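# Move the paper-filled crate onto the yellow-taped spot

## Task

Get the crate onto the area outlined in yellow tape. It must sit upright, lie wholly within the tape without overlapping it, and keep every piece of paper inside. Neither it nor the robot may topple or be left leaning. It must stay there by itself, with nothing held by the robot.

## Robot and tools

ROBOT. A Hello Robot Stretch 3 with one arm. It has a two-wheeled base (0.33 m long, 0.34 m wide), a lift that slides up a mast, and a telescoping arm that reaches out to the robot's RIGHT side, ending in a wrist with a gripper. The gripper cannot move forward on its own, so the base must drive. Turns in place pivot on the point between the drive wheels, 0.05 m behind the front edge. Folded and retracted, the wrist pokes out up to 0.06 m past the right side and sweeps a 0.28 m radius when turning. Unfolded and level, it reaches beyond that. Loose objects may occasionally get nudged by outside forces.

FRAMES. Base frame: origin on the floor between the drive wheels, x forward, y left, z up. hand_pose is reported in it, at the point where the closed fingertips meet. With all wrist joints at 0, that hand frame has x up, y pointing back along the arm toward the mast, and z toward the rear. Fingertips are round pads 0.04 m wide. The odometry frame is the base frame as it was at the start. base_odometry comes from wheel rotation only, so slip appears as motion. Heading is positive to the left, range -3.142 to 3.142.

TOOL execute_actions. Arguments: actions, a list holding one action or none (empty = just report), and cameras, a list drawn from head_camera, nav_camera, wrist_camera, all (omitted, null or ["all"] gives every camera; [] gives none). An action may contain:
- base: one command only. {"translate_m": d} is an offset in metres, straight forward (+) or back (-), range -1 to 1, measured from the base's last reported position. {"rotate_rad": d} is a turn in place, left/counter-clockwise positive, range -3.2 to 3.2. No sideways motion.
- joints: absolute targets by name. lift_m 0 to 1.1 (arm height on the mast); arm_m 0 to 0.52 (extension); wrist_yaw_rad -1.345 to 4.42 (0 along the arm, positive toward the front, 3.0 folded over the base); wrist_pitch_rad -1.57 to 0.451 (0 level, negative tips down); wrist_roll_rad -2.911 to 2.911 (0 fingers side by side); gripper_m -0.089 to 0.179 (bigger is wider; the real fingertip gap is about 0.007 less when nearly shut, 0.025 less when wide, and zero under 0.007); head_pan_rad -3.953 to 1.73 (0 forward, positive left, -1.57 faces the arm); head_tilt_rad -1.53 to 0.419 (negative looks down). Done tolerances: 0.004 for metre joints, 0.02 for yaw, roll and head, 0.05 for pitch.
- contact_limits: {"arm_m": n}, n is motor effort percent 1 to 100; the arm halts when its effort hits about n (about -n retracting). Values above the maximum are clipped; very low values stop at once. It also caps holding force until the next action.
Base and joint motions start together and may finish at different times. Anything not named in an action may keep driving toward its previous target without being shown in the statuses. Unknown keys or out-of-range numbers reject the whole call. If a result reports a stop, further movement calls in the same reply are skipped.

TOOL wait: seconds 0 to 10; commands nothing new and returns the same report.
TOOL zoom_image: camera and region [x0, y0, x1, y1] in pixels of that camera's most recent full image, at most 504x504, origin top-left.
TOOL finished_scene: scene (integer 1 to 2). Ends the scene once the last command has been held; irreversible; the result says whether the goal was met and may give a new task. Replying without a tool call also ends everything.

RESULTS. base_status and joint_status: done (for the base, wheels turned as told even if they slipped), off_target (resting away from target, possibly still pushing), contact_stop, time_out, torque_fault (after these the old target is dropped). on_its_own covers things not commanded this call; held at is the target being held, not the actual position. motor_effort is percent of maximum, positive toward larger joint values, peak in brackets; readings carry fixed biases and noise. Positive wheel effort pushes forward. Effort at rest outside its normal range suggests pushing or carrying. lidar_m: 12 distances in metres from the base origin, 30-degree sectors, 1st straight ahead, counter-clockwise (4th left, 7th behind, 10th right), '-' for nothing seen; scan plane 0.17 m above the floor, range 0.15 to 12 m, blind to clear objects and the robot, partly blocked by the mast and by the robot's own parts when the lift is low. wrist_depth_mm (45 to 1000) and head_depth_mm (280 to 4000, image sideways): 7x7 grids of median depth, top-left first. base_tilt in degrees, forward and right positive, with a fixed offset up to about 4. turned_by_wheels and turned_by_imu give rotation since the previous result.

CAMERAS. head_camera and nav_camera move with head pan and tilt; wrist_camera rides on the gripper. Calibration lines use OpenCV conventions, T_world_to_cam maps base frame to camera; expect small errors, larger for the wrist camera.

CAUTIONS. Arm and lift halt and go limp when they press hard on something; a limp lift can sag under load or keep pressing. Base, wrist and head have no such stop and keep shoving. A wrist servo overloaded for several seconds shuts off for 10 s. Fold or unfold the wrist only with lift_m 0.32 to 0.95, wrist_pitch_rad -0.4 and roll near 0; once folded the lift may go to 0.25. With yaw below -0.4 keep pitch at -0.5 or lower. Base speed is full only with lift under 0.30, arm under 0.03 and yaw above 2.54. To grip, command gripper_m below the object's width; to let go, go at least 0.02 above the touch value; status does not confirm a hold, and over-squeezing weakens the grip. Pushing into something rigid with the gripper above about 0.45 m, pushing twice, or driving while attached to something immovable can tip the robot; if it leans, back off in small steps, free the gripper, and lower the lift to about 0.2. Avoid drops, slams, hard hits and spilling the paper. The robot keeps holding its last command while you think.

Each tool is called after "Call:" as name([rows], argument=value, ...), one row to a line, values as JSON.

## Session

Call:
execute_actions(actions=[])

Scene clock: 0.00 s.
base_odometry: x=+0.000 y=+0.000 heading=+0.000 (m, m, rad; odometry frame)
turned_by_wheels: +0.000 (rad since the last result)
turned_by_imu: +0.000 (rad since the last result)
base_tilt: forward=-2.1 right=-1.2 (deg)
lidar_m: 1.50 2.30 2.37 2.78 2.65 1.90 1.92 1.84 1.64 1.16 1.10 1.13
head_depth_mm: 1348 1346 1352 1364 1363 1367 1361 / 1517 1526 1534 1533 1538 1538 1551 / 1747 1765 1764 1784 1763 1776 1780 / 1964 2089 2082 2078 2100 2088 2019 / 2078 2432 2438 2442 2444 2454 2144 / 2071 2304 2334 2327 2372 2383 2121 / 2079 2192 2196 2218 2238 2264 2116
base_status: not commanded
joint_positions: lift_m=+0.325 arm_m=+0.002 wrist_yaw_rad=+2.950 wrist_pitch_rad=-0.436 wrist_roll_rad=+0.009 gripper_m=+0.037 head_pan_rad=-0.014 head_tilt_rad=+0.000
joint_status: not commanded
motor_effort: left_wheel=+1 right_wheel=-1 lift_m=+18 arm_m=+1 wrist_yaw_rad=+0 wrist_pitch_rad=+5 wrist_roll_rad=+0 gripper_m=+0 head_pan_rad=-1 head_tilt_rad=+3 (%)
hand_pose: x=+0.0212 y=+0.0708 z=+0.3339 quat_wxyz=(+0.219, +0.705, +0.085, +0.670) (m; base frame)
wrist_depth_mm: - - - - - - - / - - - - - - - / - - - - - - - / 951 - 898 900 893 880 870 / 722 721 741 704 695 689 684 / 590 584 - 585 588 567 565 / 498 504 - 506 473 482 480
pictures: head_camera (sideways: a quarter turn clockwise sets it upright), nav_camera (sideways: a quarter turn counterclockwise sets it upright), wrist_camera
Images, in order (width x height): head_camera 896x504, nav_camera 672x504, wrist_camera 644x364.

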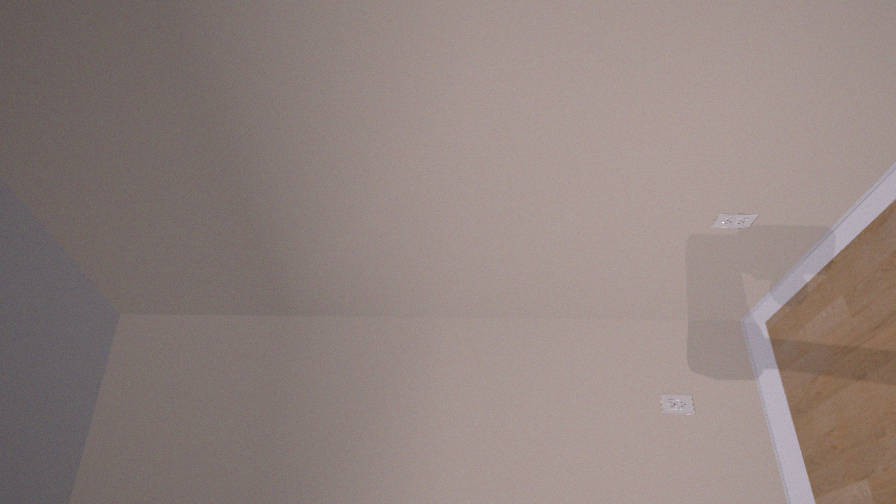

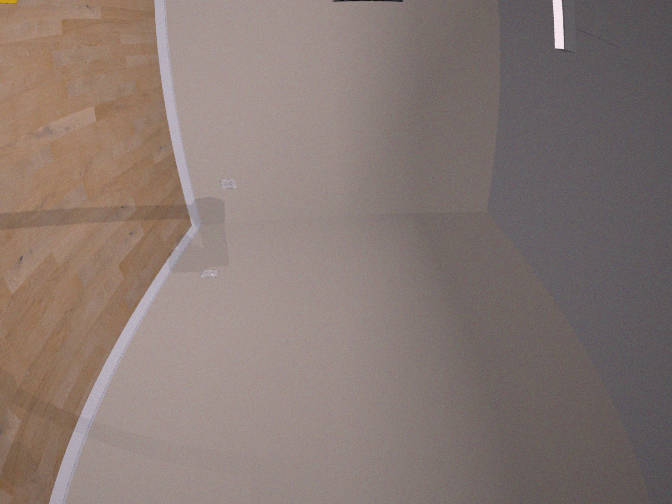

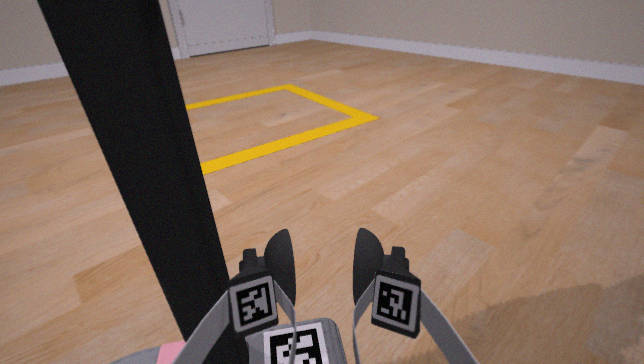

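Call:
execute_actions([
  {"joints":{"head_pan_rad":1.6,"head_tilt_rad":-0.8}},
], cameras=["nav_camera","head_camera"])

Call:
execute_actions([
  {"joints":{"head_pan_rad":-2.8,"head_tilt_rad":-0.8}},
], cameras=["nav_camera","head_camera"])

Scene clock: 5.37 s.
base_odometry: x=+0.000 y=+0.000 heading=+0.000 (m, m, rad; odometry frame)
turned_by_wheels: +0.000 (rad since the last result)
turned_by_imu: +0.000 (rad since the last result)
base_tilt: forward=-2.2 right=-1.1 (deg)
lidar_m: 1.50 2.31 2.37 2.78 2.65 1.90 1.93 1.84 1.64 1.16 1.10 1.14
head_depth_mm: 2775 2688 2100 1733 1481 1283 1136 / 3024 2702 2129 1722 1461 1284 1141 / 2833 2705 2103 1743 1468 1278 1129 / 2706 2689 2131 1738 1472 1293 1137 / 2553 2739 2108 1737 1478 1285 1155 / 2422 2628 2132 1740 1516 - - / 2336 2531 2194 - - - 1140
base_status: not commanded
joint_positions: lift_m=+0.325 arm_m=+0.002 wrist_yaw_rad=+2.950 wrist_pitch_rad=-0.436 wrist_roll_rad=+0.009 gripper_m=+0.037 head_pan_rad=+1.593 head_tilt_rad=-0.790
joint_status: all done
motor_effort: left_wheel=+0(0) right_wheel=+0(0) lift_m=+19(19) arm_m=+1(1) wrist_yaw_rad=+0(1) wrist_pitch_rad=+5(5) wrist_roll_rad=+0(0) gripper_m=+0(0) head_pan_rad=+2(32) head_tilt_rad=-4(38) (%)
hand_pose: x=+0.0212 y=+0.0708 z=+0.3339 quat_wxyz=(+0.219, +0.705, +0.085, +0.670) (m; base frame)
wrist_depth_mm: - - - - - - - / - - - - - - - / - - - - - - - / 921 - 908 897 892 886 872 / 715 723 746 704 700 694 683 / 596 584 - 575 580 571 571 / 495 504 - 510 473 482 486
pictures: head_camera (sideways: a quarter turn clockwise sets it upright), nav_camera (sideways: a quarter turn counterclockwise sets it upright)
camera_calibration (this result's frames):
head_camera: T_world_to_cam=[[0.0534993, -0.722475, -0.689324, 0.916099], [-0.998062, -0.0606627, -0.0138807, 0.0291859], [-0.0317878, 0.688731, -0.72432, 0.901634], [0, 0, 0, 1]] pos_world=[0.00877963, 0.0426458, 1.28497]
nav_camera: T_world_to_cam=[[0.0231726, 0.728119, 0.685058, -0.852561], [0.999689, -0.0105619, -0.0225894, 0.0755805], [-0.00921231, 0.685369, -0.728138, 0.902063], [0, 0, 0, 1]] pos_world=[-0.0474909, 0.0033187, 1.24259]
Images, in order (width x height): head_camera 896x504, nav_camera 672x504.

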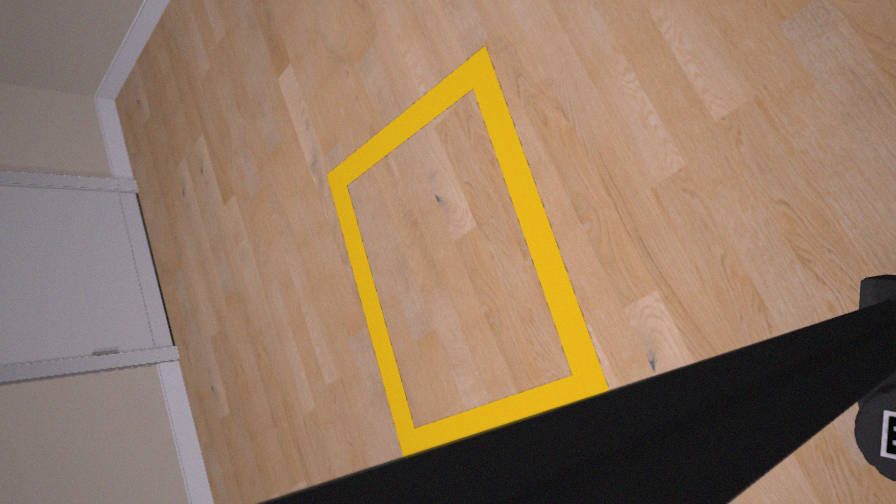

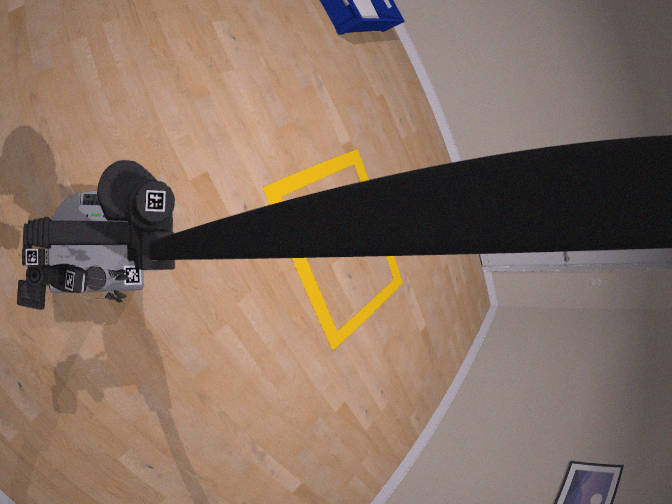

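Scene clock: 7.80 s.
base_odometry: x=+0.000 y=+0.000 heading=+0.000 (m, m, rad; odometry frame)
turned_by_wheels: +0.000 (rad since the last result)
turned_by_imu: +0.000 (rad since the last result)
base_tilt: forward=-2.2 right=-1.1 (deg)
lidar_m: 1.51 2.30 2.37 2.78 2.66 1.90 1.92 1.84 1.64 1.16 1.10 1.14
head_depth_mm: 1750 2020 2109 1744 1476 1277 1156 / 1709 1974 2126 1743 1478 1272 1179 / 1674 1939 2123 1744 1484 1279 1152 / 1677 1898 2126 1728 1485 1287 1152 / 1634 1877 2047 1738 1470 1287 1154 / 1602 1909 2133 1754 1480 1291 1142 / 2112 2450 2136 1736 1495 1287 1141
base_status: not commanded
joint_positions: lift_m=+0.325 arm_m=+0.002 wrist_yaw_rad=+2.950 wrist_pitch_rad=-0.436 wrist_roll_rad=+0.009 gripper_m=+0.037 head_pan_rad=-2.793 head_tilt_rad=-0.790
joint_status: all done
motor_effort: left_wheel=+0(0) right_wheel=+0(0) lift_m=+19(19) arm_m=+1(1) wrist_yaw_rad=+0(0) wrist_pitch_rad=+5(5) wrist_roll_rad=+0(0) gripper_m=+0(0) head_pan_rad=-2(33) head_tilt_rad=-5(6) (%)
hand_pose: x=+0.0212 y=+0.0708 z=+0.3339 quat_wxyz=(+0.219, +0.705, +0.085, +0.670) (m; base frame)
wrist_depth_mm: - - - - - - - / - - - - - - - / - - - - - - - / 926 - 903 896 882 886 878 / 721 710 739 708 699 690 684 / 594 591 - 579 578 565 566 / 496 507 - 505 476 483 483
pictures: head_camera (sideways: a quarter turn clockwise sets it upright), nav_camera (sideways: a quarter turn counterclockwise sets it upright)
camera_calibration (this result's frames):
head_camera: T_world_to_cam=[[0.667301, 0.282724, -0.68904, 0.911985], [0.377904, -0.925741, -0.0138656, 0.0207727], [-0.641793, -0.251139, -0.72459, 0.905707], [0, 0, 0, 1]] pos_world=[-0.035142, -0.0111523, 1.28495]
nav_camera: T_world_to_cam=[[-0.697262, -0.211924, 0.684773, -0.847795], [-0.310959, 0.950155, -0.0225767, 0.0835589], [-0.645856, -0.228678, -0.728407, 0.906296], [0, 0, 0, 1]] pos_world=[0.0201853, -0.0518112, 1.24259]
Images, in order (width x height): head_camera 896x504, nav_camera 672x504.

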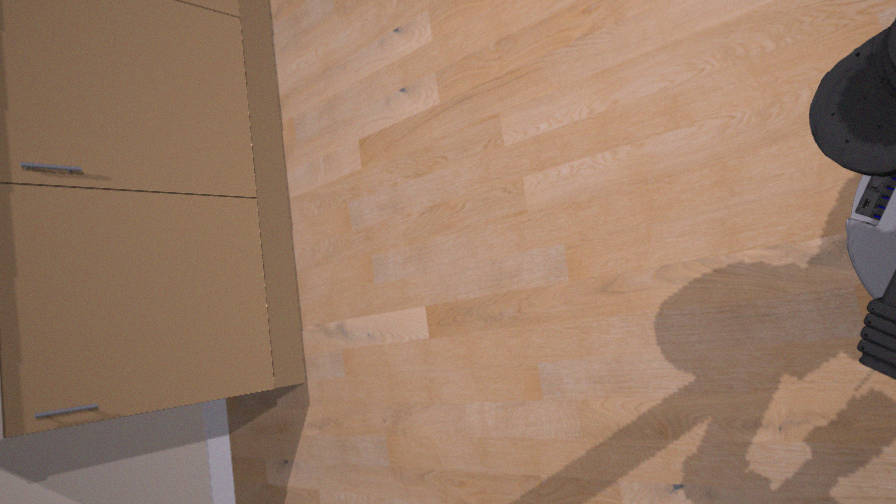

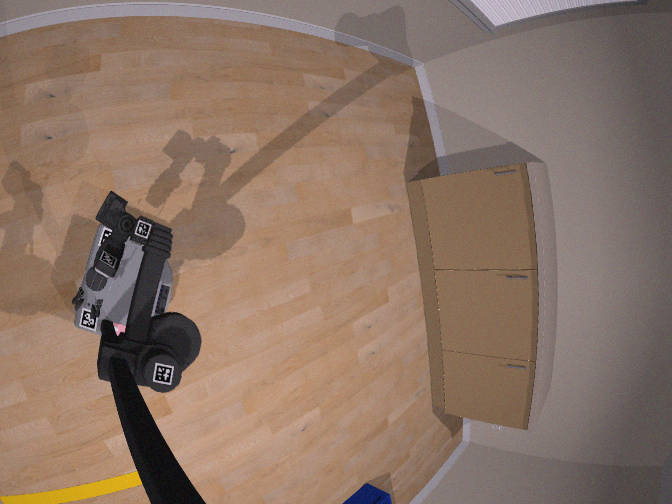

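Call:
execute_actions([
  {"base":{"rotate_rad":2.5},"joints":{"head_pan_rad":0,"head_tilt_rad":-0.75}},
], cameras=["nav_camera","head_camera"])

Scene clock: 16.53 s.
base_odometry: x=+0.000 y=+0.000 heading=+2.500 (m, m, rad; odometry frame)
turned_by_wheels: +2.500 (rad since the last result)
turned_by_imu: +2.445 (rad since the last result)
base_tilt: forward=-2.2 right=-1.2 (deg)
lidar_m: 1.90 2.02 1.84 1.93 1.22 1.10 1.11 1.35 2.30 2.32 2.82 2.64
head_depth_mm: 2285 2538 2219 1792 1508 1305 1137 / 2350 2600 2198 1793 1519 1300 1144 / 2426 2613 2145 1808 1522 1303 1142 / 2558 2564 2159 1801 1519 1307 1145 / 2593 2887 2218 1797 1520 1307 1149 / 2765 2908 2217 1801 1507 1307 1145 / 2875 2934 2233 1816 1514 1310 1151
base_status: done
joint_positions: lift_m=+0.325 arm_m=+0.002 wrist_yaw_rad=+2.950 wrist_pitch_rad=-0.436 wrist_roll_rad=+0.009 gripper_m=+0.037 head_pan_rad=-0.007 head_tilt_rad=-0.754
joint_status: all done
motor_effort: left_wheel=-4(8) right_wheel=+6(10) lift_m=+19(19) arm_m=+1(1) wrist_yaw_rad=+0(1) wrist_pitch_rad=+5(5) wrist_roll_rad=+0(0) gripper_m=+0(0) head_pan_rad=+2(32) head_tilt_rad=+3(9) (%)
hand_pose: x=+0.0212 y=+0.0708 z=+0.3339 quat_wxyz=(+0.219, +0.705, +0.085, +0.670) (m; base frame)
wrist_depth_mm: - - - - - - - / - - - - - - - / - - - - - - - / 927 - 905 906 885 876 874 / 721 713 740 708 697 692 690 / 595 586 - 580 581 571 562 / 500 506 - 506 475 486 481
pictures: head_camera (sideways: a quarter turn clockwise sets it upright), nav_camera (sideways: a quarter turn counterclockwise sets it upright)
camera_calibration (this result's frames):
head_camera: T_world_to_cam=[[-0.698689, -0.0326583, -0.71468, 0.95373], [-0.0311127, 0.9994, -0.0152524, 0.0250739], [0.714749, 0.011579, -0.699285, 0.864521], [0, 0, 0, 1]] pos_world=[0.0492253, -0.00392189, 1.28654]
nav_camera: T_world_to_cam=[[0.702252, -0.0441463, 0.710558, -0.889934], [-0.0387835, -0.998966, -0.0237346, 0.0834073], [0.710871, -0.0108902, -0.703238, 0.865287], [0, 0, 0, 1]] pos_world=[0.0130853, 0.0534569, 1.24283]
Images, in order (width x height): head_camera 896x504, nav_camera 672x504.

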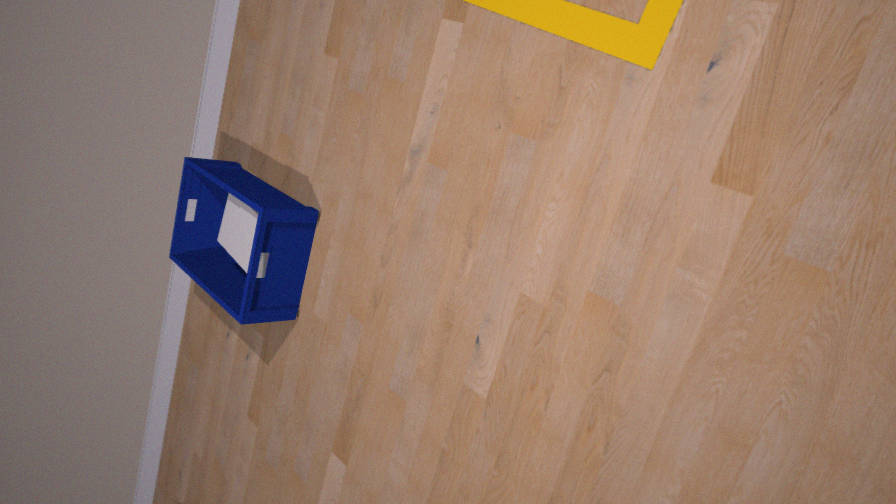

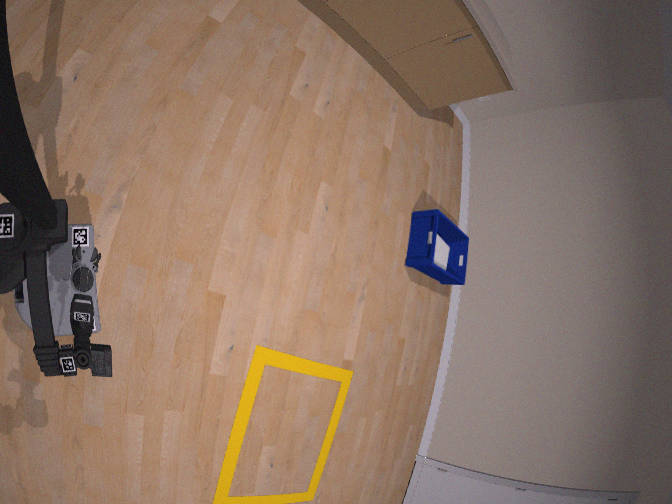

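Call:
execute_actions([
  {"base":{"rotate_rad":0.153}},
], cameras=[])

Call:
execute_actions([
  {"base":{"translate_m":0.8}},
], cameras=[])

Call:
execute_actions([
  {"base":{"translate_m":0.77}},
], cameras=[])

Call:
execute_actions([
  {"base":{"rotate_rad":1.09},"joints":{"head_pan_rad":-1.57,"head_tilt_rad":-1.0,"lift_m":0.6,"wrist_yaw_rad":0,"wrist_pitch_rad":-0.4}},
], cameras=["head_camera"])

Scene clock: 29.60 s.
base_odometry: x=+0.000 y=+0.000 heading=+2.653 (m, m, rad; odometry frame)
turned_by_wheels: +0.153 (rad since the last result)
turned_by_imu: +0.149 (rad since the last result)
base_tilt: forward=-2.2 right=-1.2 (deg)
lidar_m: 1.91 1.90 1.83 1.60 1.15 1.10 1.14 1.53 2.30 2.37 2.76 2.64
head_depth_mm: 2325 2548 2219 1792 1510 1309 1141 / 2447 2532 2136 1790 1509 1307 1148 / 2598 2707 2171 1800 1516 1298 1135 / 2713 2919 2220 1788 1501 1300 1151 / 2926 2925 2230 1795 1516 1308 1145 / 3092 2880 2225 1806 1518 1296 1151 / 2767 2321 2226 1807 1512 1307 1145
base_status: done
joint_positions: lift_m=+0.325 arm_m=+0.002 wrist_yaw_rad=+2.950 wrist_pitch_rad=-0.436 wrist_roll_rad=+0.009 gripper_m=+0.037 head_pan_rad=-0.007 head_tilt_rad=-0.754
joint_status: not commanded
motor_effort: left_wheel=-4(8) right_wheel=+5(9) lift_m=+18(18) arm_m=+1(1) wrist_yaw_rad=+0(1) wrist_pitch_rad=+5(5) wrist_roll_rad=+0(0) gripper_m=+0(0) head_pan_rad=+2(3) head_tilt_rad=+2(2) (%)
hand_pose: x=+0.0212 y=+0.0708 z=+0.3339 quat_wxyz=(+0.219, +0.705, +0.085, +0.670) (m; base frame)
wrist_depth_mm: 946 - - - - - - / 997 - - - - - - / - - - - - - - / 934 - 893 901 893 890 865 / 723 718 736 704 707 687 689 / 586 588 - 580 582 570 564 / 502 507 - 506 470 486 480
pictures: none
No camera images: the call's "cameras" was empty. Leave "cameras" out to get every camera's image.

Scene clock: 38.77 s.
base_odometry: x=-0.706 y=+0.376 heading=+2.652 (m, m, rad; odometry frame)
turned_by_wheels: +0.000 (rad since the last result)
turned_by_imu: +0.001 (rad since the last result)
base_tilt: forward=-2.1 right=-1.1 (deg)
lidar_m: 1.17 1.50 1.44 1.50 1.87 1.79 1.86 2.50 2.69 2.78 2.04 1.13
head_depth_mm: 1691 1901 2012 1743 1506 1300 1140 / 1800 2030 2044 1621 1516 1301 1147 / 1894 2153 2225 1649 1513 1305 1137 / 1994 2271 2235 1737 1517 1312 1141 / 2103 2437 2235 1805 1508 1310 1152 / 2233 2576 2250 1804 1501 1299 1147 / 2343 2588 2207 1809 1511 1309 1148
base_status: done
joint_positions: lift_m=+0.325 arm_m=+0.002 wrist_yaw_rad=+2.950 wrist_pitch_rad=-0.436 wrist_roll_rad=+0.009 gripper_m=+0.037 head_pan_rad=-0.007 head_tilt_rad=-0.754
joint_status: not commanded
motor_effort: left_wheel=-4(6) right_wheel=+5(11) lift_m=+18(18) arm_m=+1(1) wrist_yaw_rad=+0(0) wrist_pitch_rad=+5(5) wrist_roll_rad=+0(0) gripper_m=+0(0) head_pan_rad=+3(2) head_tilt_rad=+2(1) (%)
hand_pose: x=+0.0212 y=+0.0708 z=+0.3339 quat_wxyz=(+0.219, +0.705, +0.085, +0.670) (m; base frame)
wrist_depth_mm: - - - - - - - / - - - - - - - / - - - - - - - / 941 - 902 908 881 876 858 / 719 715 746 710 697 689 693 / 593 591 - 574 587 568 564 / 501 505 - 504 476 483 483
pictures: none
No camera images: the call's "cameras" was empty. Leave "cameras" out to get every camera's image.

Scene clock: 47.63 s.
base_odometry: x=-1.386 y=+0.738 heading=+2.652 (m, m, rad; odometry frame)
turned_by_wheels: +0.000 (rad since the last result)
turned_by_imu: +0.001 (rad since the last result)
base_tilt: forward=-2.1 right=-1.2 (deg)
lidar_m: 0.48 1.11 1.06 1.10 1.51 2.46 2.55 3.18 3.04 1.86 0.47 0.46
head_depth_mm: 1118 1240 1401 1605 1448 1150 1056 / 1170 1314 1504 1679 1469 1148 1106 / 1228 1400 1599 1753 1525 1206 1150 / 1306 1498 1738 1811 1523 1308 1147 / 1389 1583 1906 1791 1507 1309 1151 / 1475 1717 2016 1799 1517 1309 1151 / 1567 1866 2155 1811 1514 1307 1149
base_status: done
joint_positions: lift_m=+0.325 arm_m=+0.002 wrist_yaw_rad=+2.950 wrist_pitch_rad=-0.436 wrist_roll_rad=+0.009 gripper_m=+0.037 head_pan_rad=-0.007 head_tilt_rad=-0.754
joint_status: not commanded
motor_effort: left_wheel=-4(7) right_wheel=+6(11) lift_m=+19(19) arm_m=+1(1) wrist_yaw_rad=+0(0) wrist_pitch_rad=+5(5) wrist_roll_rad=+0(0) gripper_m=+1(0) head_pan_rad=+1(3) head_tilt_rad=+2(2) (%)
hand_pose: x=+0.0212 y=+0.0708 z=+0.3339 quat_wxyz=(+0.219, +0.705, +0.085, +0.670) (m; base frame)
wrist_depth_mm: - - - - 995 923 - / - - - - - 990 - / - - - - - - - / 920 - 889 895 899 875 871 / 714 715 734 702 701 682 692 / 590 587 - 581 587 571 561 / 497 502 - 504 477 483 481
pictures: none
No camera images: the call's "cameras" was empty. Leave "cameras" out to get every camera's image.

Scene clock: 50.97 s.
base_odometry: x=-1.386 y=+0.738 heading=-2.541 (m, m, rad; odometry frame)
turned_by_wheels: +1.090 (rad since the last result)
turned_by_imu: +1.066 (rad since the last result)
base_tilt: forward=-2.1 right=-1.2 (deg)
lidar_m: 1.06 1.12 1.57 2.47 2.57 3.15 3.02 1.80 0.46 0.46 0.48 1.09
head_depth_mm: 1213 1445 1648 1502 1327 1222 1120 / 1221 1452 1659 1455 1314 - - / 1225 1461 1579 1328 1220 - - / 1236 1480 1591 1325 1223 1211 - / 1250 1490 1632 1433 1275 1205 1106 / 1254 1498 1680 1506 1338 1205 1107 / 1259 1511 1697 1501 1344 1201 1100
base_status: done
joint_positions: lift_m=+0.600 arm_m=+0.002 wrist_yaw_rad=+0.002 wrist_pitch_rad=-0.420 wrist_roll_rad=+0.009 gripper_m=+0.037 head_pan_rad=-1.563 head_tilt_rad=-0.988
joint_status: all done
motor_effort: left_wheel=-5(9) right_wheel=+5(10) lift_m=+26(29) arm_m=+0(0) wrist_yaw_rad=-2(3) wrist_pitch_rad=+7(7) wrist_roll_rad=+0(0) gripper_m=+0(0) head_pan_rad=-2(32) head_tilt_rad=-5(24) (%)
hand_pose: x=-0.0211 y=-0.3715 z=+0.6118 quat_wxyz=(+0.689, +0.147, -0.694, -0.148) (m; base frame)
wrist_depth_mm: 988 983 970 978 972 947 938 / - - - - - - - / - - - - - - - / - - - - - - - / - - - - - - - / 950 960 935 731 972 953 936 / 816 813 756 628 643 794 790
pictures: head_camera (sideways: a quarter turn clockwise sets it upright)
camera_calibration (this result's frames):
head_camera: T_world_to_cam=[[-0.0442454, 0.84462, -0.533534, 0.713716], [0.998803, 0.0485368, -0.00599273, 0.00673309], [0.0208345, -0.533161, -0.845757, 1.05921], [0, 0, 0, 1]] pos_world=[0.0027856, -0.0384173, 1.27667]
Images, in order (width x height): head_camera 896x504.

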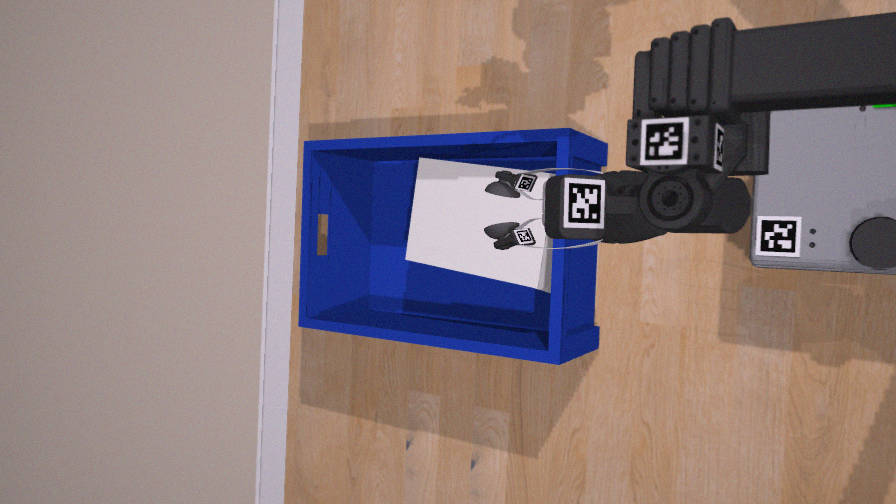

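Call:
execute_actions([
  {"joints":{"wrist_pitch_rad":-1.5,"wrist_roll_rad":1.57,"gripper_m":0.1,"arm_m":0.2}},
], cameras=["head_camera","wrist_camera"])

Scene clock: 57.20 s.
base_odometry: x=-1.386 y=+0.738 heading=-2.541 (m, m, rad; odometry frame)
turned_by_wheels: +0.000 (rad since the last result)
turned_by_imu: +0.000 (rad since the last result)
base_tilt: forward=-2.1 right=-1.1 (deg)
lidar_m: 1.07 1.12 1.57 2.46 2.57 3.14 3.03 1.79 0.46 0.46 0.48 1.10
head_depth_mm: 1217 1447 1649 1478 1335 1221 1110 / 1223 1460 1653 - - 1217 - / 1240 1460 1596 - 1269 1210 - / 1245 1477 1592 1333 1224 1209 - / 1249 1499 1631 1433 1276 1204 1100 / 1255 1500 1678 1493 1335 1203 1103 / 1272 1499 1690 1493 1342 1209 1109
base_status: not commanded
joint_positions: lift_m=+0.600 arm_m=+0.200 wrist_yaw_rad=+0.001 wrist_pitch_rad=-1.493 wrist_roll_rad=+1.566 gripper_m=+0.100 head_pan_rad=-1.563 head_tilt_rad=-0.988
joint_status: all done
motor_effort: left_wheel=-4(4) right_wheel=+6(6) lift_m=+25(26) arm_m=+6(6) wrist_yaw_rad=+0(2) wrist_pitch_rad=-2(7) wrist_roll_rad=+2(2) gripper_m=+0(79) head_pan_rad=-3(3) head_tilt_rad=-5(6) (%)
hand_pose: x=-0.0215 y=-0.3403 z=+0.4809 quat_wxyz=(+0.002, +0.002, -0.734, -0.679) (m; base frame)
wrist_depth_mm: 674 657 637 623 606 590 580 / 673 496 484 637 627 - - / 681 512 510 655 628 - - / 695 516 506 663 649 - - / 710 532 519 676 664 648 622 / 641 646 569 688 676 649 637 / 533 533 510 703 683 674 654
pictures: head_camera (sideways: a quarter turn clockwise sets it upright), wrist_camera
camera_calibration (this result's frames):
head_camera: T_world_to_cam=[[-0.0441139, 0.844632, -0.533527, 0.713706], [0.998811, 0.0483812, -0.00599238, 0.00673259], [0.0207514, -0.533157, -0.845762, 1.05921], [0, 0, 0, 1]] pos_world=[0.00277962, -0.0384166, 1.27666]
wrist_camera: T_world_to_cam=[[0.0240192, 0.995993, -0.0861461, 0.38469], [0.993734, -0.0143779, 0.11084, 0.0125675], [0.109157, -0.0882686, -0.990098, 0.60834], [0, 0, 0, 1]] pos_world=[-0.0881333, -0.32927, 0.634062]
Images, in order (width x height): head_camera 896x504, wrist_camera 644x364.

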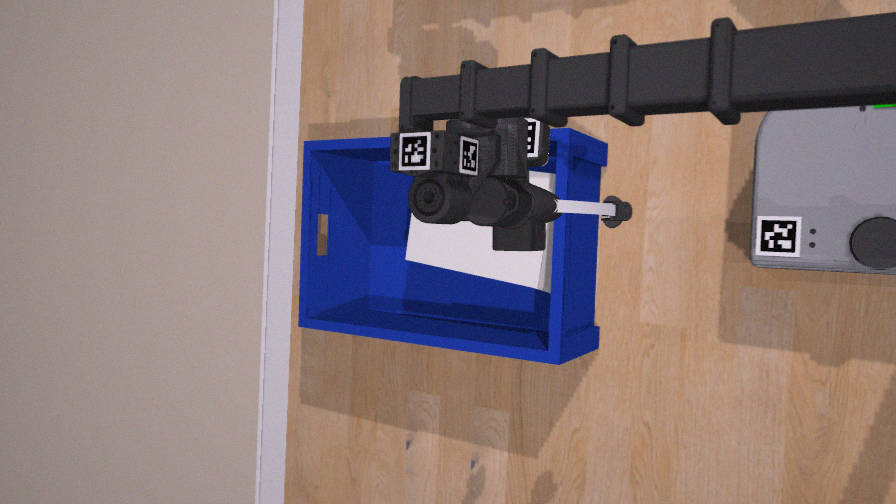

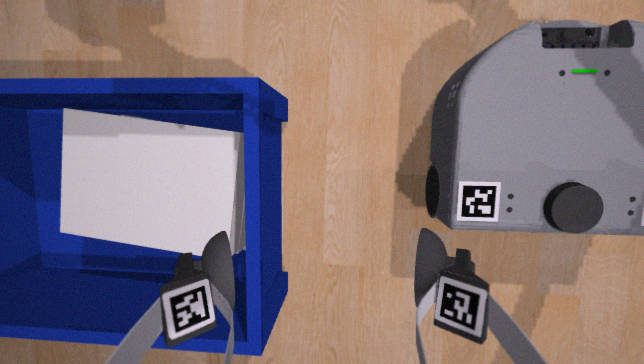

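Extend 0.125 more, then descend.

Call:
execute_actions([
  {"joints":{"arm_m":0.325,"lift_m":0.45}},
], cameras=["wrist_camera"])

Scene clock: 61.10 s.
base_odometry: x=-1.386 y=+0.738 heading=-2.541 (m, m, rad; odometry frame)
turned_by_wheels: +0.000 (rad since the last result)
turned_by_imu: +0.000 (rad since the last result)
base_tilt: forward=-2.1 right=-1.1 (deg)
lidar_m: 1.07 1.12 1.57 2.46 2.57 3.15 3.04 1.79 0.46 0.46 0.48 1.10
head_depth_mm: 1217 1444 1644 1490 1328 1205 1099 / 1228 1457 1649 1479 1338 - - / 1236 1472 1591 - 1274 1205 - / 1240 1476 1600 1354 1220 1204 - / 1239 1491 1627 1420 1284 1207 1107 / 1251 1500 1688 1493 1335 1208 1105 / 1273 1516 1681 1498 1334 1216 1107
base_status: not commanded
joint_positions: lift_m=+0.450 arm_m=+0.325 wrist_yaw_rad=+0.000 wrist_pitch_rad=-1.494 wrist_roll_rad=+1.566 gripper_m=+0.100 head_pan_rad=-1.563 head_tilt_rad=-0.988
joint_status: all done
motor_effort: left_wheel=-4(4) right_wheel=+5(5) lift_m=+11(22) arm_m=+6(6) wrist_yaw_rad=+0(1) wrist_pitch_rad=-2(2) wrist_roll_rad=+1(1) gripper_m=+1(0) head_pan_rad=-3(3) head_tilt_rad=-6(5) (%)
hand_pose: x=-0.0215 y=-0.4650 z=+0.3318 quat_wxyz=(+0.002, +0.002, -0.734, -0.680) (m; base frame)
wrist_depth_mm: 502 489 483 470 465 454 441 / 335 330 323 274 474 463 - / 359 349 344 360 484 472 - / 365 354 345 340 492 482 - / 373 364 354 366 503 491 - / 561 374 358 473 516 497 483 / 473 464 473 512 527 507 497
pictures: wrist_camera
camera_calibration (this result's frames):
wrist_camera: T_world_to_cam=[[0.0243807, 0.99607, -0.0851455, 0.495808], [0.993727, -0.0148484, 0.110843, 0.0270739], [0.109143, -0.0873138, -0.990184, 0.450228], [0, 0, 0, 1]] pos_world=[-0.0881316, -0.454146, 0.485024]
Images, in order (width x height): wrist_camera 644x364.

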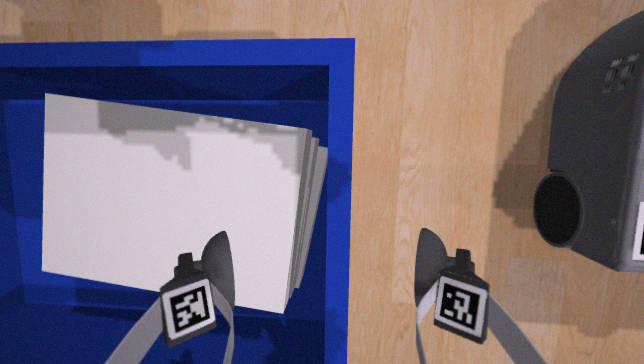

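Call:
execute_actions([
  {"joints":{"lift_m":0.3,"gripper_m":0.07}},
], cameras=[])

Call:
execute_actions([
  {"joints":{"gripper_m":-0.03}},
], cameras=["wrist_camera"])

Call:
execute_actions([
  {"joints":{"arm_m":0.1}},
], cameras=["head_camera"])

Scene clock: 68.43 s.
base_odometry: x=-1.386 y=+0.738 heading=-2.541 (m, m, rad; odometry frame)
turned_by_wheels: +0.000 (rad since the last result)
turned_by_imu: +0.000 (rad since the last result)
base_tilt: forward=-2.2 right=-1.2 (deg)
lidar_m: 1.07 1.12 1.57 2.46 2.57 3.13 3.05 1.79 0.47 0.46 0.48 1.09
head_depth_mm: 1217 1442 1644 1465 1335 1205 1100 / 1221 1459 1654 1474 1331 1205 - / 1234 1472 1582 1340 1271 1199 - / 1233 1473 1596 1325 1220 1210 - / 1249 1488 1630 1435 1272 1218 1101 / 1261 1517 1684 1480 1332 1207 1107 / 1255 1525 1696 1487 1346 1206 1103
base_status: not commanded
joint_positions: lift_m=+0.300 arm_m=+0.325 wrist_yaw_rad=+0.000 wrist_pitch_rad=-1.494 wrist_roll_rad=+1.566 gripper_m=+0.070 head_pan_rad=-1.563 head_tilt_rad=-0.988
joint_status: all done
motor_effort: left_wheel=-4(4) right_wheel=+6(5) lift_m=+11(13) arm_m=+6(6) wrist_yaw_rad=+0(0) wrist_pitch_rad=-2(2) wrist_roll_rad=+1(1) gripper_m=+0(81) head_pan_rad=-3(3) head_tilt_rad=-6(6) (%)
hand_pose: x=-0.0215 y=-0.4650 z=+0.1818 quat_wxyz=(+0.002, +0.002, -0.734, -0.680) (m; base frame)
wrist_depth_mm: 179 178 177 114 319 313 308 / 266 283 322 116 327 318 310 / 192 188 184 119 331 323 317 / 196 193 188 121 341 331 325 / 201 197 192 124 346 337 331 / 207 201 216 127 - 344 337 / 212 206 202 129 361 350 345
pictures: none
No camera images: the call's "cameras" was empty. Leave "cameras" out to get every camera's image.

Scene clock: 69.93 s.
base_odometry: x=-1.386 y=+0.738 heading=-2.541 (m, m, rad; odometry frame)
turned_by_wheels: +0.000 (rad since the last result)
turned_by_imu: +0.000 (rad since the last result)
base_tilt: forward=-2.1 right=-1.0 (deg)
lidar_m: 1.06 1.12 1.57 2.46 2.57 3.15 3.03 1.80 0.46 0.46 0.48 1.09
head_depth_mm: 1218 1439 1633 1466 1325 1206 1096 / 1217 1453 1633 1472 1330 1205 - / 1229 1473 1584 1347 1269 1206 - / 1240 1489 1589 1337 1255 1219 - / 1246 1483 1636 1422 1281 1204 1099 / 1256 1512 1692 1500 1336 1207 1105 / 1259 1521 1691 1487 1335 1214 1101
base_status: not commanded
joint_positions: lift_m=+0.300 arm_m=+0.325 wrist_yaw_rad=+0.000 wrist_pitch_rad=-1.498 wrist_roll_rad=+1.569 gripper_m=-0.029 head_pan_rad=-1.563 head_tilt_rad=-0.988
joint_status: all done
motor_effort: left_wheel=-4(4) right_wheel=+5(6) lift_m=+18(18) arm_m=+6(6) wrist_yaw_rad=+0(0) wrist_pitch_rad=+0(2) wrist_roll_rad=+1(1) gripper_m=-20(94) head_pan_rad=-3(2) head_tilt_rad=-5(5) (%)
hand_pose: x=-0.0215 y=-0.4639 z=+0.1814 quat_wxyz=(+0.001, +0.000, -0.732, -0.681) (m; base frame)
wrist_depth_mm: 178 177 175 113 320 310 305 / 280 320 320 115 325 318 312 / 190 186 183 118 331 323 318 / 194 190 186 120 338 330 324 / 198 194 190 122 344 337 331 / 203 199 194 124 350 342 338 / 208 203 200 354 363 349 343
pictures: wrist_camera
camera_calibration (this result's frames):
wrist_camera: T_world_to_cam=[[0.0276094, 0.996347, -0.0808069, 0.481295], [0.99365, -0.0185341, 0.110977, 0.0420276], [0.109074, -0.0833578, -0.990532, 0.303261], [0, 0, 0, 1]] pos_world=[-0.0881268, -0.453479, 0.334618]
Images, in order (width x height): wrist_camera 644x364.

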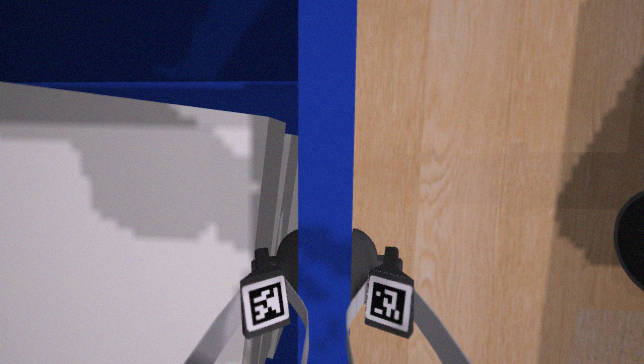

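Scene clock: 72.83 s.
base_odometry: x=-1.386 y=+0.738 heading=-2.541 (m, m, rad; odometry frame)
turned_by_wheels: +0.000 (rad since the last result)
turned_by_imu: +0.000 (rad since the last result)
base_tilt: forward=-2.2 right=-1.1 (deg)
lidar_m: 1.07 1.11 1.57 2.46 2.57 3.14 3.04 1.80 0.31 0.30 0.32 1.10
head_depth_mm: 1213 1450 1646 1482 1345 1199 1098 / 1221 1464 1648 1463 1314 1202 - / 1227 1466 1666 1444 1190 1186 - / 1244 1487 1657 1461 1168 1178 - / 1257 1483 1649 1435 1288 1172 1109 / 1257 1519 1680 1491 1332 1213 1110 / 1262 1527 1695 1509 1340 1208 1104
base_status: not commanded
joint_positions: lift_m=+0.300 arm_m=+0.101 wrist_yaw_rad=-0.002 wrist_pitch_rad=-1.327 wrist_roll_rad=+1.574 gripper_m=-0.029 head_pan_rad=-1.563 head_tilt_rad=-0.988
joint_status: all done
on_its_own: arm_m is at rest, and its effort (-17) is outside its rest range (-14 to +14); wrist_pitch_rad is at rest, and its effort (-58) is outside its rest range (-20 to +32)
motor_effort: left_wheel=-1(4) right_wheel=+0(4) lift_m=+20(19) arm_m=-17(21) wrist_yaw_rad=+3(2) wrist_pitch_rad=-58(71) wrist_roll_rad=-1(1) gripper_m=-30(33) head_pan_rad=-2(3) head_tilt_rad=-6(5) (%)
hand_pose: x=-0.0216 y=-0.2845 z=+0.1841 quat_wxyz=(-0.002, -0.002, -0.788, -0.616) (m; base frame)
wrist_depth_mm: 190 185 177 130 312 295 - / 277 311 333 135 319 302 - / 235 217 201 141 324 308 - / 244 223 204 215 330 314 - / 249 228 209 135 338 322 - / 256 235 217 133 342 325 - / 408 243 227 148 346 330 -
pictures: head_camera (sideways: a quarter turn clockwise sets it upright)
camera_calibration (this result's frames):
head_camera: T_world_to_cam=[[-0.0441138, 0.844648, -0.533501, 0.713672], [0.998811, 0.0483812, -0.00599113, 0.00673097], [0.020751, -0.533131, -0.845778, 1.05924], [0, 0, 0, 1]] pos_world=[0.0027796, -0.0384158, 1.27666]
Images, in order (width x height): head_camera 896x504.

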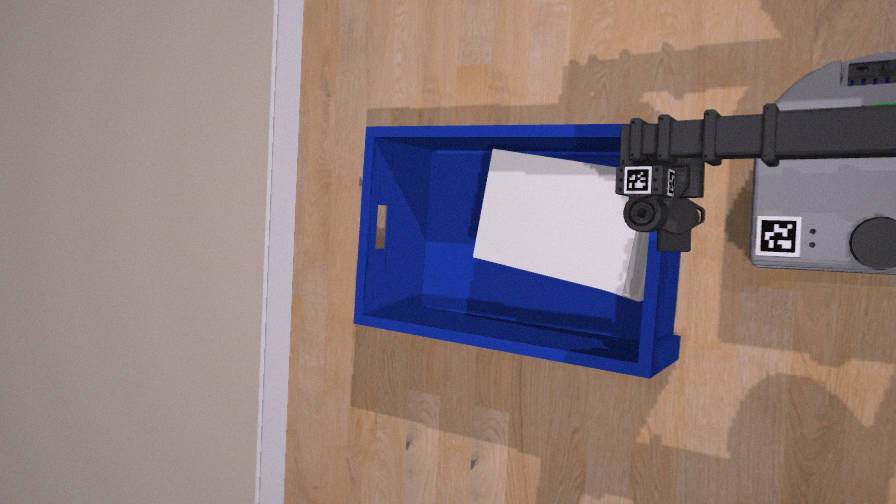

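Call:
execute_actions([
  {"base":{"translate_m":-0.4},"joints":{"wrist_pitch_rad":-1.4}},
], cameras=["nav_camera"])

Scene clock: 89.03 s.
base_odometry: x=-1.056 y=+0.964 heading=-2.540 (m, m, rad; odometry frame)
turned_by_wheels: +0.001 (rad since the last result)
turned_by_imu: +0.000 (rad since the last result)
base_tilt: forward=-2.1 right=-1.1 (deg)
lidar_m: 1.46 1.53 2.55 2.47 2.58 2.74 2.66 1.78 0.35 0.28 0.23 0.23
head_depth_mm: 1210 1437 1644 1485 1332 1203 1106 / 1212 1446 1645 1487 1334 1212 - / 1221 1464 1647 1496 1314 1192 - / 1220 1476 1655 1473 1171 1175 - / 1245 1490 1677 1414 1192 1160 1107 / 1248 1499 1669 1407 1339 1175 1101 / 1257 1501 1687 1382 1314 1205 1104
base_status: done
joint_positions: lift_m=+0.300 arm_m=+0.101 wrist_yaw_rad=+0.180 wrist_pitch_rad=-1.324 wrist_roll_rad=+1.527 gripper_m=-0.026 head_pan_rad=-1.563 head_tilt_rad=-0.988
joint_status: wrist_pitch_rad off_target (ended at -1.324, target -1.400)
on_its_own: wrist_yaw_rad is held at +0.151, not at your +0.000, by its stall guard, which is still easing; right_wheel is at rest, and its effort (-27) is outside its rest range (-18 to +18); wrist_pitch_rad is at rest, and its effort (-25) is outside its rest range (-20 to +32)
motor_effort: left_wheel=+6(9) right_wheel=-27(40) lift_m=+18(19) arm_m=-7(9) wrist_yaw_rad=-36(44) wrist_pitch_rad=-25(36) wrist_roll_rad=+14(14) gripper_m=-25(25) head_pan_rad=-4(3) head_tilt_rad=-7(5) (%)
hand_pose: x=-0.0145 y=-0.2840 z=+0.1842 quat_wxyz=(+0.073, +0.084, -0.784, -0.611) (m; base frame)
wrist_depth_mm: 430 137 132 332 312 293 279 / 152 160 132 297 321 299 - / 195 241 132 290 326 306 - / 294 235 204 245 331 316 - / 249 228 208 149 337 - - / 256 235 218 133 340 - - / 263 242 216 135 338 - -
pictures: nav_camera (sideways: a quarter turn counterclockwise sets it upright)
camera_calibration (this result's frames):
nav_camera: T_world_to_cam=[[-0.0326843, -0.84829, 0.528522, -0.648271], [-0.999464, 0.0286974, -0.0157479, 0.0788635], [-0.00180847, -0.528754, -0.848773, 1.05887], [0, 0, 0, 1]] pos_world=[0.0595479, 0.00769564, 1.24261]
Images, in order (width x height): nav_camera 672x504.

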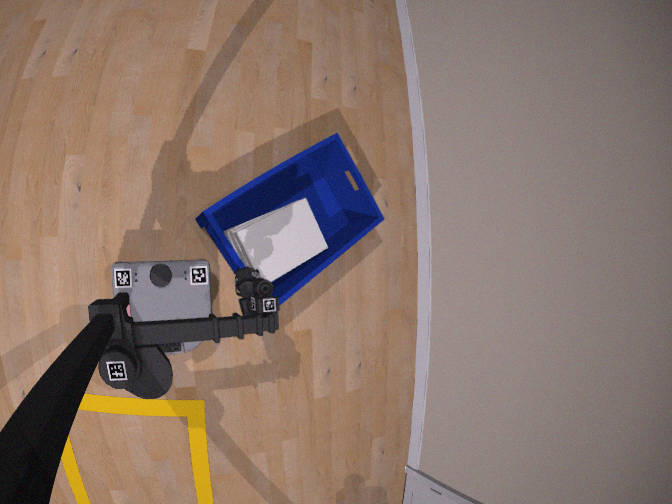

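Call:
execute_actions([
  {"base":{"rotate_rad":-0.5},"joints":{"arm_m":0.22,"wrist_yaw_rad":0.3,"wrist_pitch_rad":-1.4}},
], cameras=[])

Call:
execute_actions([
  {"base":{"translate_m":-0.6},"joints":{"wrist_yaw_rad":0.6,"head_pan_rad":-2.2}},
], cameras=["nav_camera"])

Scene clock: 97.80 s.
base_odometry: x=-1.056 y=+0.964 heading=-3.038 (m, m, rad; odometry frame)
turned_by_wheels: -0.498 (rad since the last result)
turned_by_imu: -0.479 (rad since the last result)
base_tilt: forward=-2.2 right=-1.1 (deg)
lidar_m: 1.49 1.46 1.55 2.52 2.49 2.61 2.72 2.66 1.72 0.20 0.15 0.22
head_depth_mm: 1571 1851 1679 1481 1328 1203 1101 / 1484 1787 1680 1488 1330 1205 - / 1414 1696 1681 1493 1296 1219 - / 1344 1604 1690 1493 1167 1177 - / 1275 1517 1681 1495 1169 1162 1102 / 1223 1432 1639 1492 1177 1197 1109 / 1169 1377 1609 1492 1328 1198 1104
base_status: rotate_rad off_target (by the wheels' count: -0.4981 of -0.5000)
joint_positions: lift_m=+0.300 arm_m=+0.219 wrist_yaw_rad=+0.404 wrist_pitch_rad=-1.416 wrist_roll_rad=+1.510 gripper_m=-0.020 head_pan_rad=-1.563 head_tilt_rad=-0.988
joint_status: wrist_yaw_rad off_target (ended at +0.404, target +0.300); the others done
on_its_own: wrist_yaw_rad is held at +0.366, not at your +0.300, by its stall guard, which is still easing; gripper_m is held at -0.021, not at your -0.030, by its stall guard, which is still easing; left_wheel is at rest, and its effort (+26) is outside its rest range (-18 to +18); right_wheel is at rest, and its effort (-60) is outside its rest range (-18 to +18); arm_m is at rest, and its effort (+18) is outside its rest range (-14 to +14)
motor_effort: left_wheel=+26(26) right_wheel=-60(62) lift_m=+19(19) arm_m=+18(19) wrist_yaw_rad=-47(61) wrist_pitch_rad=+6(26) wrist_roll_rad=+19(25) gripper_m=-22(27) head_pan_rad=-2(3) head_tilt_rad=-6(5) (%)
hand_pose: x=-0.0154 y=-0.3780 z=+0.1817 quat_wxyz=(+0.153, +0.171, -0.740, -0.632) (m; base frame)
wrist_depth_mm: 375 358 342 326 312 300 287 / 388 131 346 334 319 304 293 / 390 129 170 338 325 312 298 / 140 170 128 314 333 318 306 / 164 251 129 203 340 326 315 / 217 263 204 127 340 333 - / 281 220 208 163 126 341 -
pictures: none
No camera images: the call's "cameras" was empty. Leave "cameras" out to get every camera's image.

Scene clock: 104.97 s.
base_odometry: x=-0.459 y=+1.027 heading=-3.037 (m, m, rad; odometry frame)
turned_by_wheels: +0.001 (rad since the last result)
turned_by_imu: +0.003 (rad since the last result)
base_tilt: forward=-2.1 right=-1.1 (deg)
lidar_m: 2.03 1.99 2.12 2.26 2.23 2.33 2.18 2.12 2.05 0.25 0.16 0.26
head_depth_mm: 2028 1937 1675 1485 1335 1209 - / 2136 1949 1690 1475 1331 1216 - / 2184 1915 1694 1501 1340 1239 - / 2264 1966 1682 1489 1342 1202 - / 2313 1951 1706 1492 1349 1205 1073 / 2143 1964 1678 1503 1359 1066 1092 / 1893 1953 1690 1500 1335 1061 1102
base_status: done
joint_positions: lift_m=+0.300 arm_m=+0.220 wrist_yaw_rad=+0.746 wrist_pitch_rad=-1.311 wrist_roll_rad=+1.547 gripper_m=-0.017 head_pan_rad=-2.193 head_tilt_rad=-0.988
joint_status: wrist_yaw_rad off_target (ended at +0.746, target +0.600); the others done
on_its_own: wrist_yaw_rad is held at +0.726, not at your +0.600, by its stall guard, which is not easing now; gripper_m is held at -0.018, not at your -0.030, by its stall guard, which is not easing now; right_wheel is at rest, and its effort (-45) is outside its rest range (-18 to +18); wrist_yaw_rad is at rest, and its effort (-24) is outside its rest range (-12 to +12); wrist_pitch_rad is at rest, and its effort (-29) is outside its rest range (-20 to +32)
motor_effort: left_wheel=+17(24) right_wheel=-45(75) lift_m=+20(20) arm_m=+6(18) wrist_yaw_rad=-24(45) wrist_pitch_rad=-29(31) wrist_roll_rad=+7(20) gripper_m=-22(23) head_pan_rad=-2(27) head_tilt_rad=-4(5) (%)
hand_pose: x=+0.0072 y=-0.3958 z=+0.1847 quat_wxyz=(+0.231, +0.295, -0.735, -0.564) (m; base frame)
wrist_depth_mm: 432 387 352 336 310 290 272 / 446 140 143 333 317 295 276 / 156 174 133 300 321 301 282 / 193 267 133 251 329 306 285 / 291 233 207 146 336 312 291 / 258 236 218 131 335 319 297 / 267 244 216 133 252 323 303
pictures: nav_camera (sideways: a quarter turn counterclockwise sets it upright)
camera_calibration (this result's frames):
nav_camera: T_world_to_cam=[[-0.526214, -0.66643, 0.528176, -0.644809], [-0.790764, 0.611919, -0.015733, 0.0775711], [-0.312716, -0.425941, -0.848989, 1.06105], [0, 0, 0, 1]] pos_world=[0.0538386, -0.0252443, 1.24261]
Images, in order (width x height): nav_camera 672x504.

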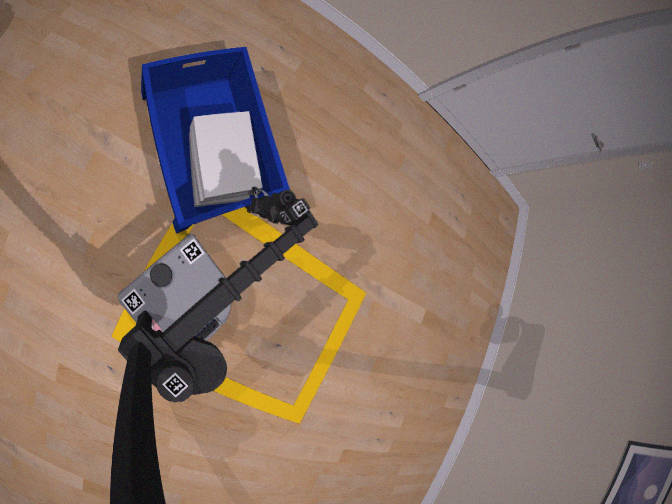

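Call:
execute_actions([
  {"base":{"translate_m":-0.5},"joints":{"wrist_yaw_rad":0.9,"arm_m":0.4,"head_pan_rad":-1.57,"gripper_m":-0.035}},
], cameras=["nav_camera","head_camera"])

Scene clock: 114.60 s.
base_odometry: x=+0.038 y=+1.080 heading=-3.035 (m, m, rad; odometry frame)
turned_by_wheels: +0.002 (rad since the last result)
turned_by_imu: +0.004 (rad since the last result)
base_tilt: forward=-2.1 right=-1.1 (deg)
lidar_m: 2.48 2.44 2.60 2.03 2.00 2.10 1.72 1.69 1.79 0.30 0.31 0.52
head_depth_mm: 2119 1943 1676 1487 1326 1206 1098 / 2071 1935 1674 1484 1332 1210 - / 1942 1929 1693 1511 1327 1220 - / 1858 1945 1679 1515 1293 1208 - / 1761 1930 1688 1283 1211 1190 1103 / 1674 1891 1685 1288 1223 1203 1101 / 1630 1864 1685 1425 1337 1213 1103
base_status: done
joint_positions: lift_m=+0.300 arm_m=+0.400 wrist_yaw_rad=+1.004 wrist_pitch_rad=-1.299 wrist_roll_rad=+1.551 gripper_m=-0.022 head_pan_rad=-1.577 head_tilt_rad=-0.988
joint_status: wrist_yaw_rad off_target (ended at +1.004, target +0.900); gripper_m off_target (ended at -0.022, target -0.035); the others done
on_its_own: wrist_yaw_rad is held at +0.986, not at your +0.900, by its stall guard, which is not easing now; gripper_m is held at -0.023, not at your -0.035, by its stall guard, which is not easing now; left_wheel is at rest, and its effort (+27) is outside its rest range (-18 to +18); right_wheel is at rest, and its effort (-58) is outside its rest range (-18 to +18); wrist_yaw_rad is at rest, and its effort (-22) is outside its rest range (-12 to +12); wrist_pitch_rad is at rest, and its effort (-33) is outside its rest range (-20 to +32)
motor_effort: left_wheel=+27(30) right_wheel=-58(71) lift_m=+22(22) arm_m=+7(12) wrist_yaw_rad=-22(30) wrist_pitch_rad=-33(35) wrist_roll_rad=+6(10) gripper_m=-23(88) head_pan_rad=+3(27) head_tilt_rad=-4(4) (%)
hand_pose: x=+0.0167 y=-0.5689 z=+0.1851 quat_wxyz=(+0.298, +0.388, -0.695, -0.527) (m; base frame)
wrist_depth_mm: 435 391 134 332 309 287 268 / 443 141 129 309 314 294 272 / 157 193 130 263 318 298 277 / 239 330 132 233 327 303 283 / 260 230 208 142 333 309 287 / 260 236 218 130 336 315 293 / 268 243 216 131 327 320 299
pictures: head_camera (sideways: a quarter turn clockwise sets it upright), nav_camera (sideways: a quarter turn counterclockwise sets it upright)
camera_calibration (this result's frames):
head_camera: T_world_to_cam=[[-0.0324413, 0.845406, -0.533138, 0.713128], [0.999384, 0.0345829, -0.00597365, 0.00670471], [0.0133873, -0.533004, -0.846007, 1.05958], [0, 0, 0, 1]] pos_world=[0.00224936, -0.0383554, 1.27665]
nav_camera: T_world_to_cam=[[-0.0443532, -0.847976, 0.528176, -0.647748], [-0.998975, 0.0424516, -0.015733, 0.0788412], [-0.0090807, -0.528332, -0.848989, 1.05919], [0, 0, 0, 1]] pos_world=[0.0596488, 0.0069838, 1.24261]
Images, in order (width x height): head_camera 896x504, nav_camera 672x504.

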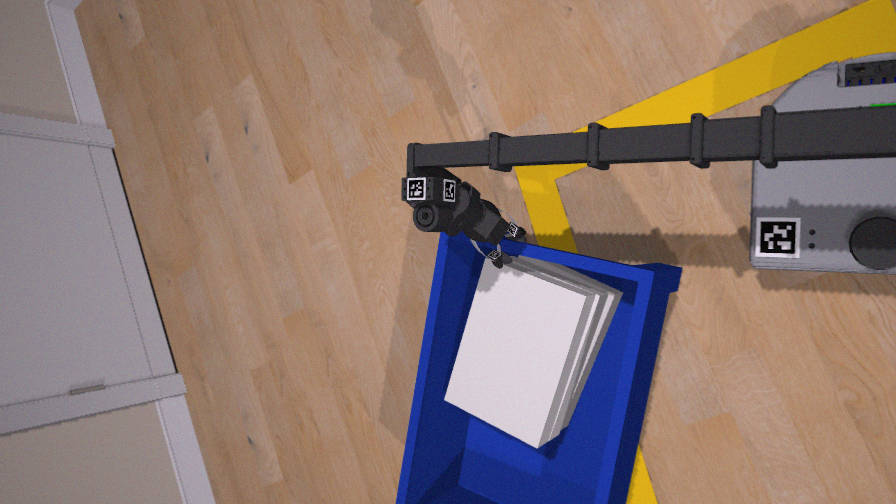

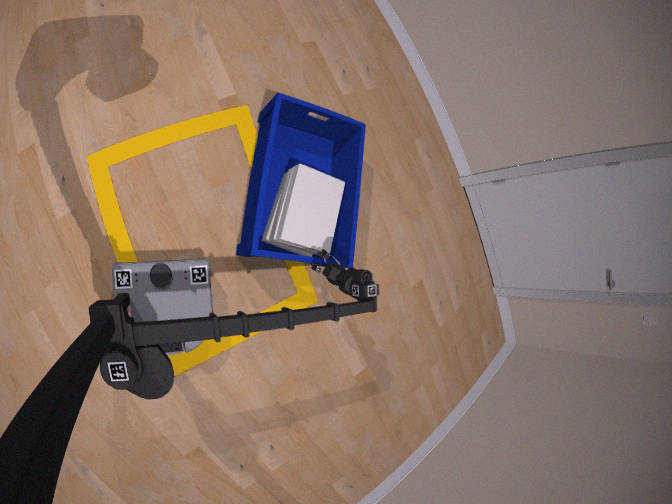

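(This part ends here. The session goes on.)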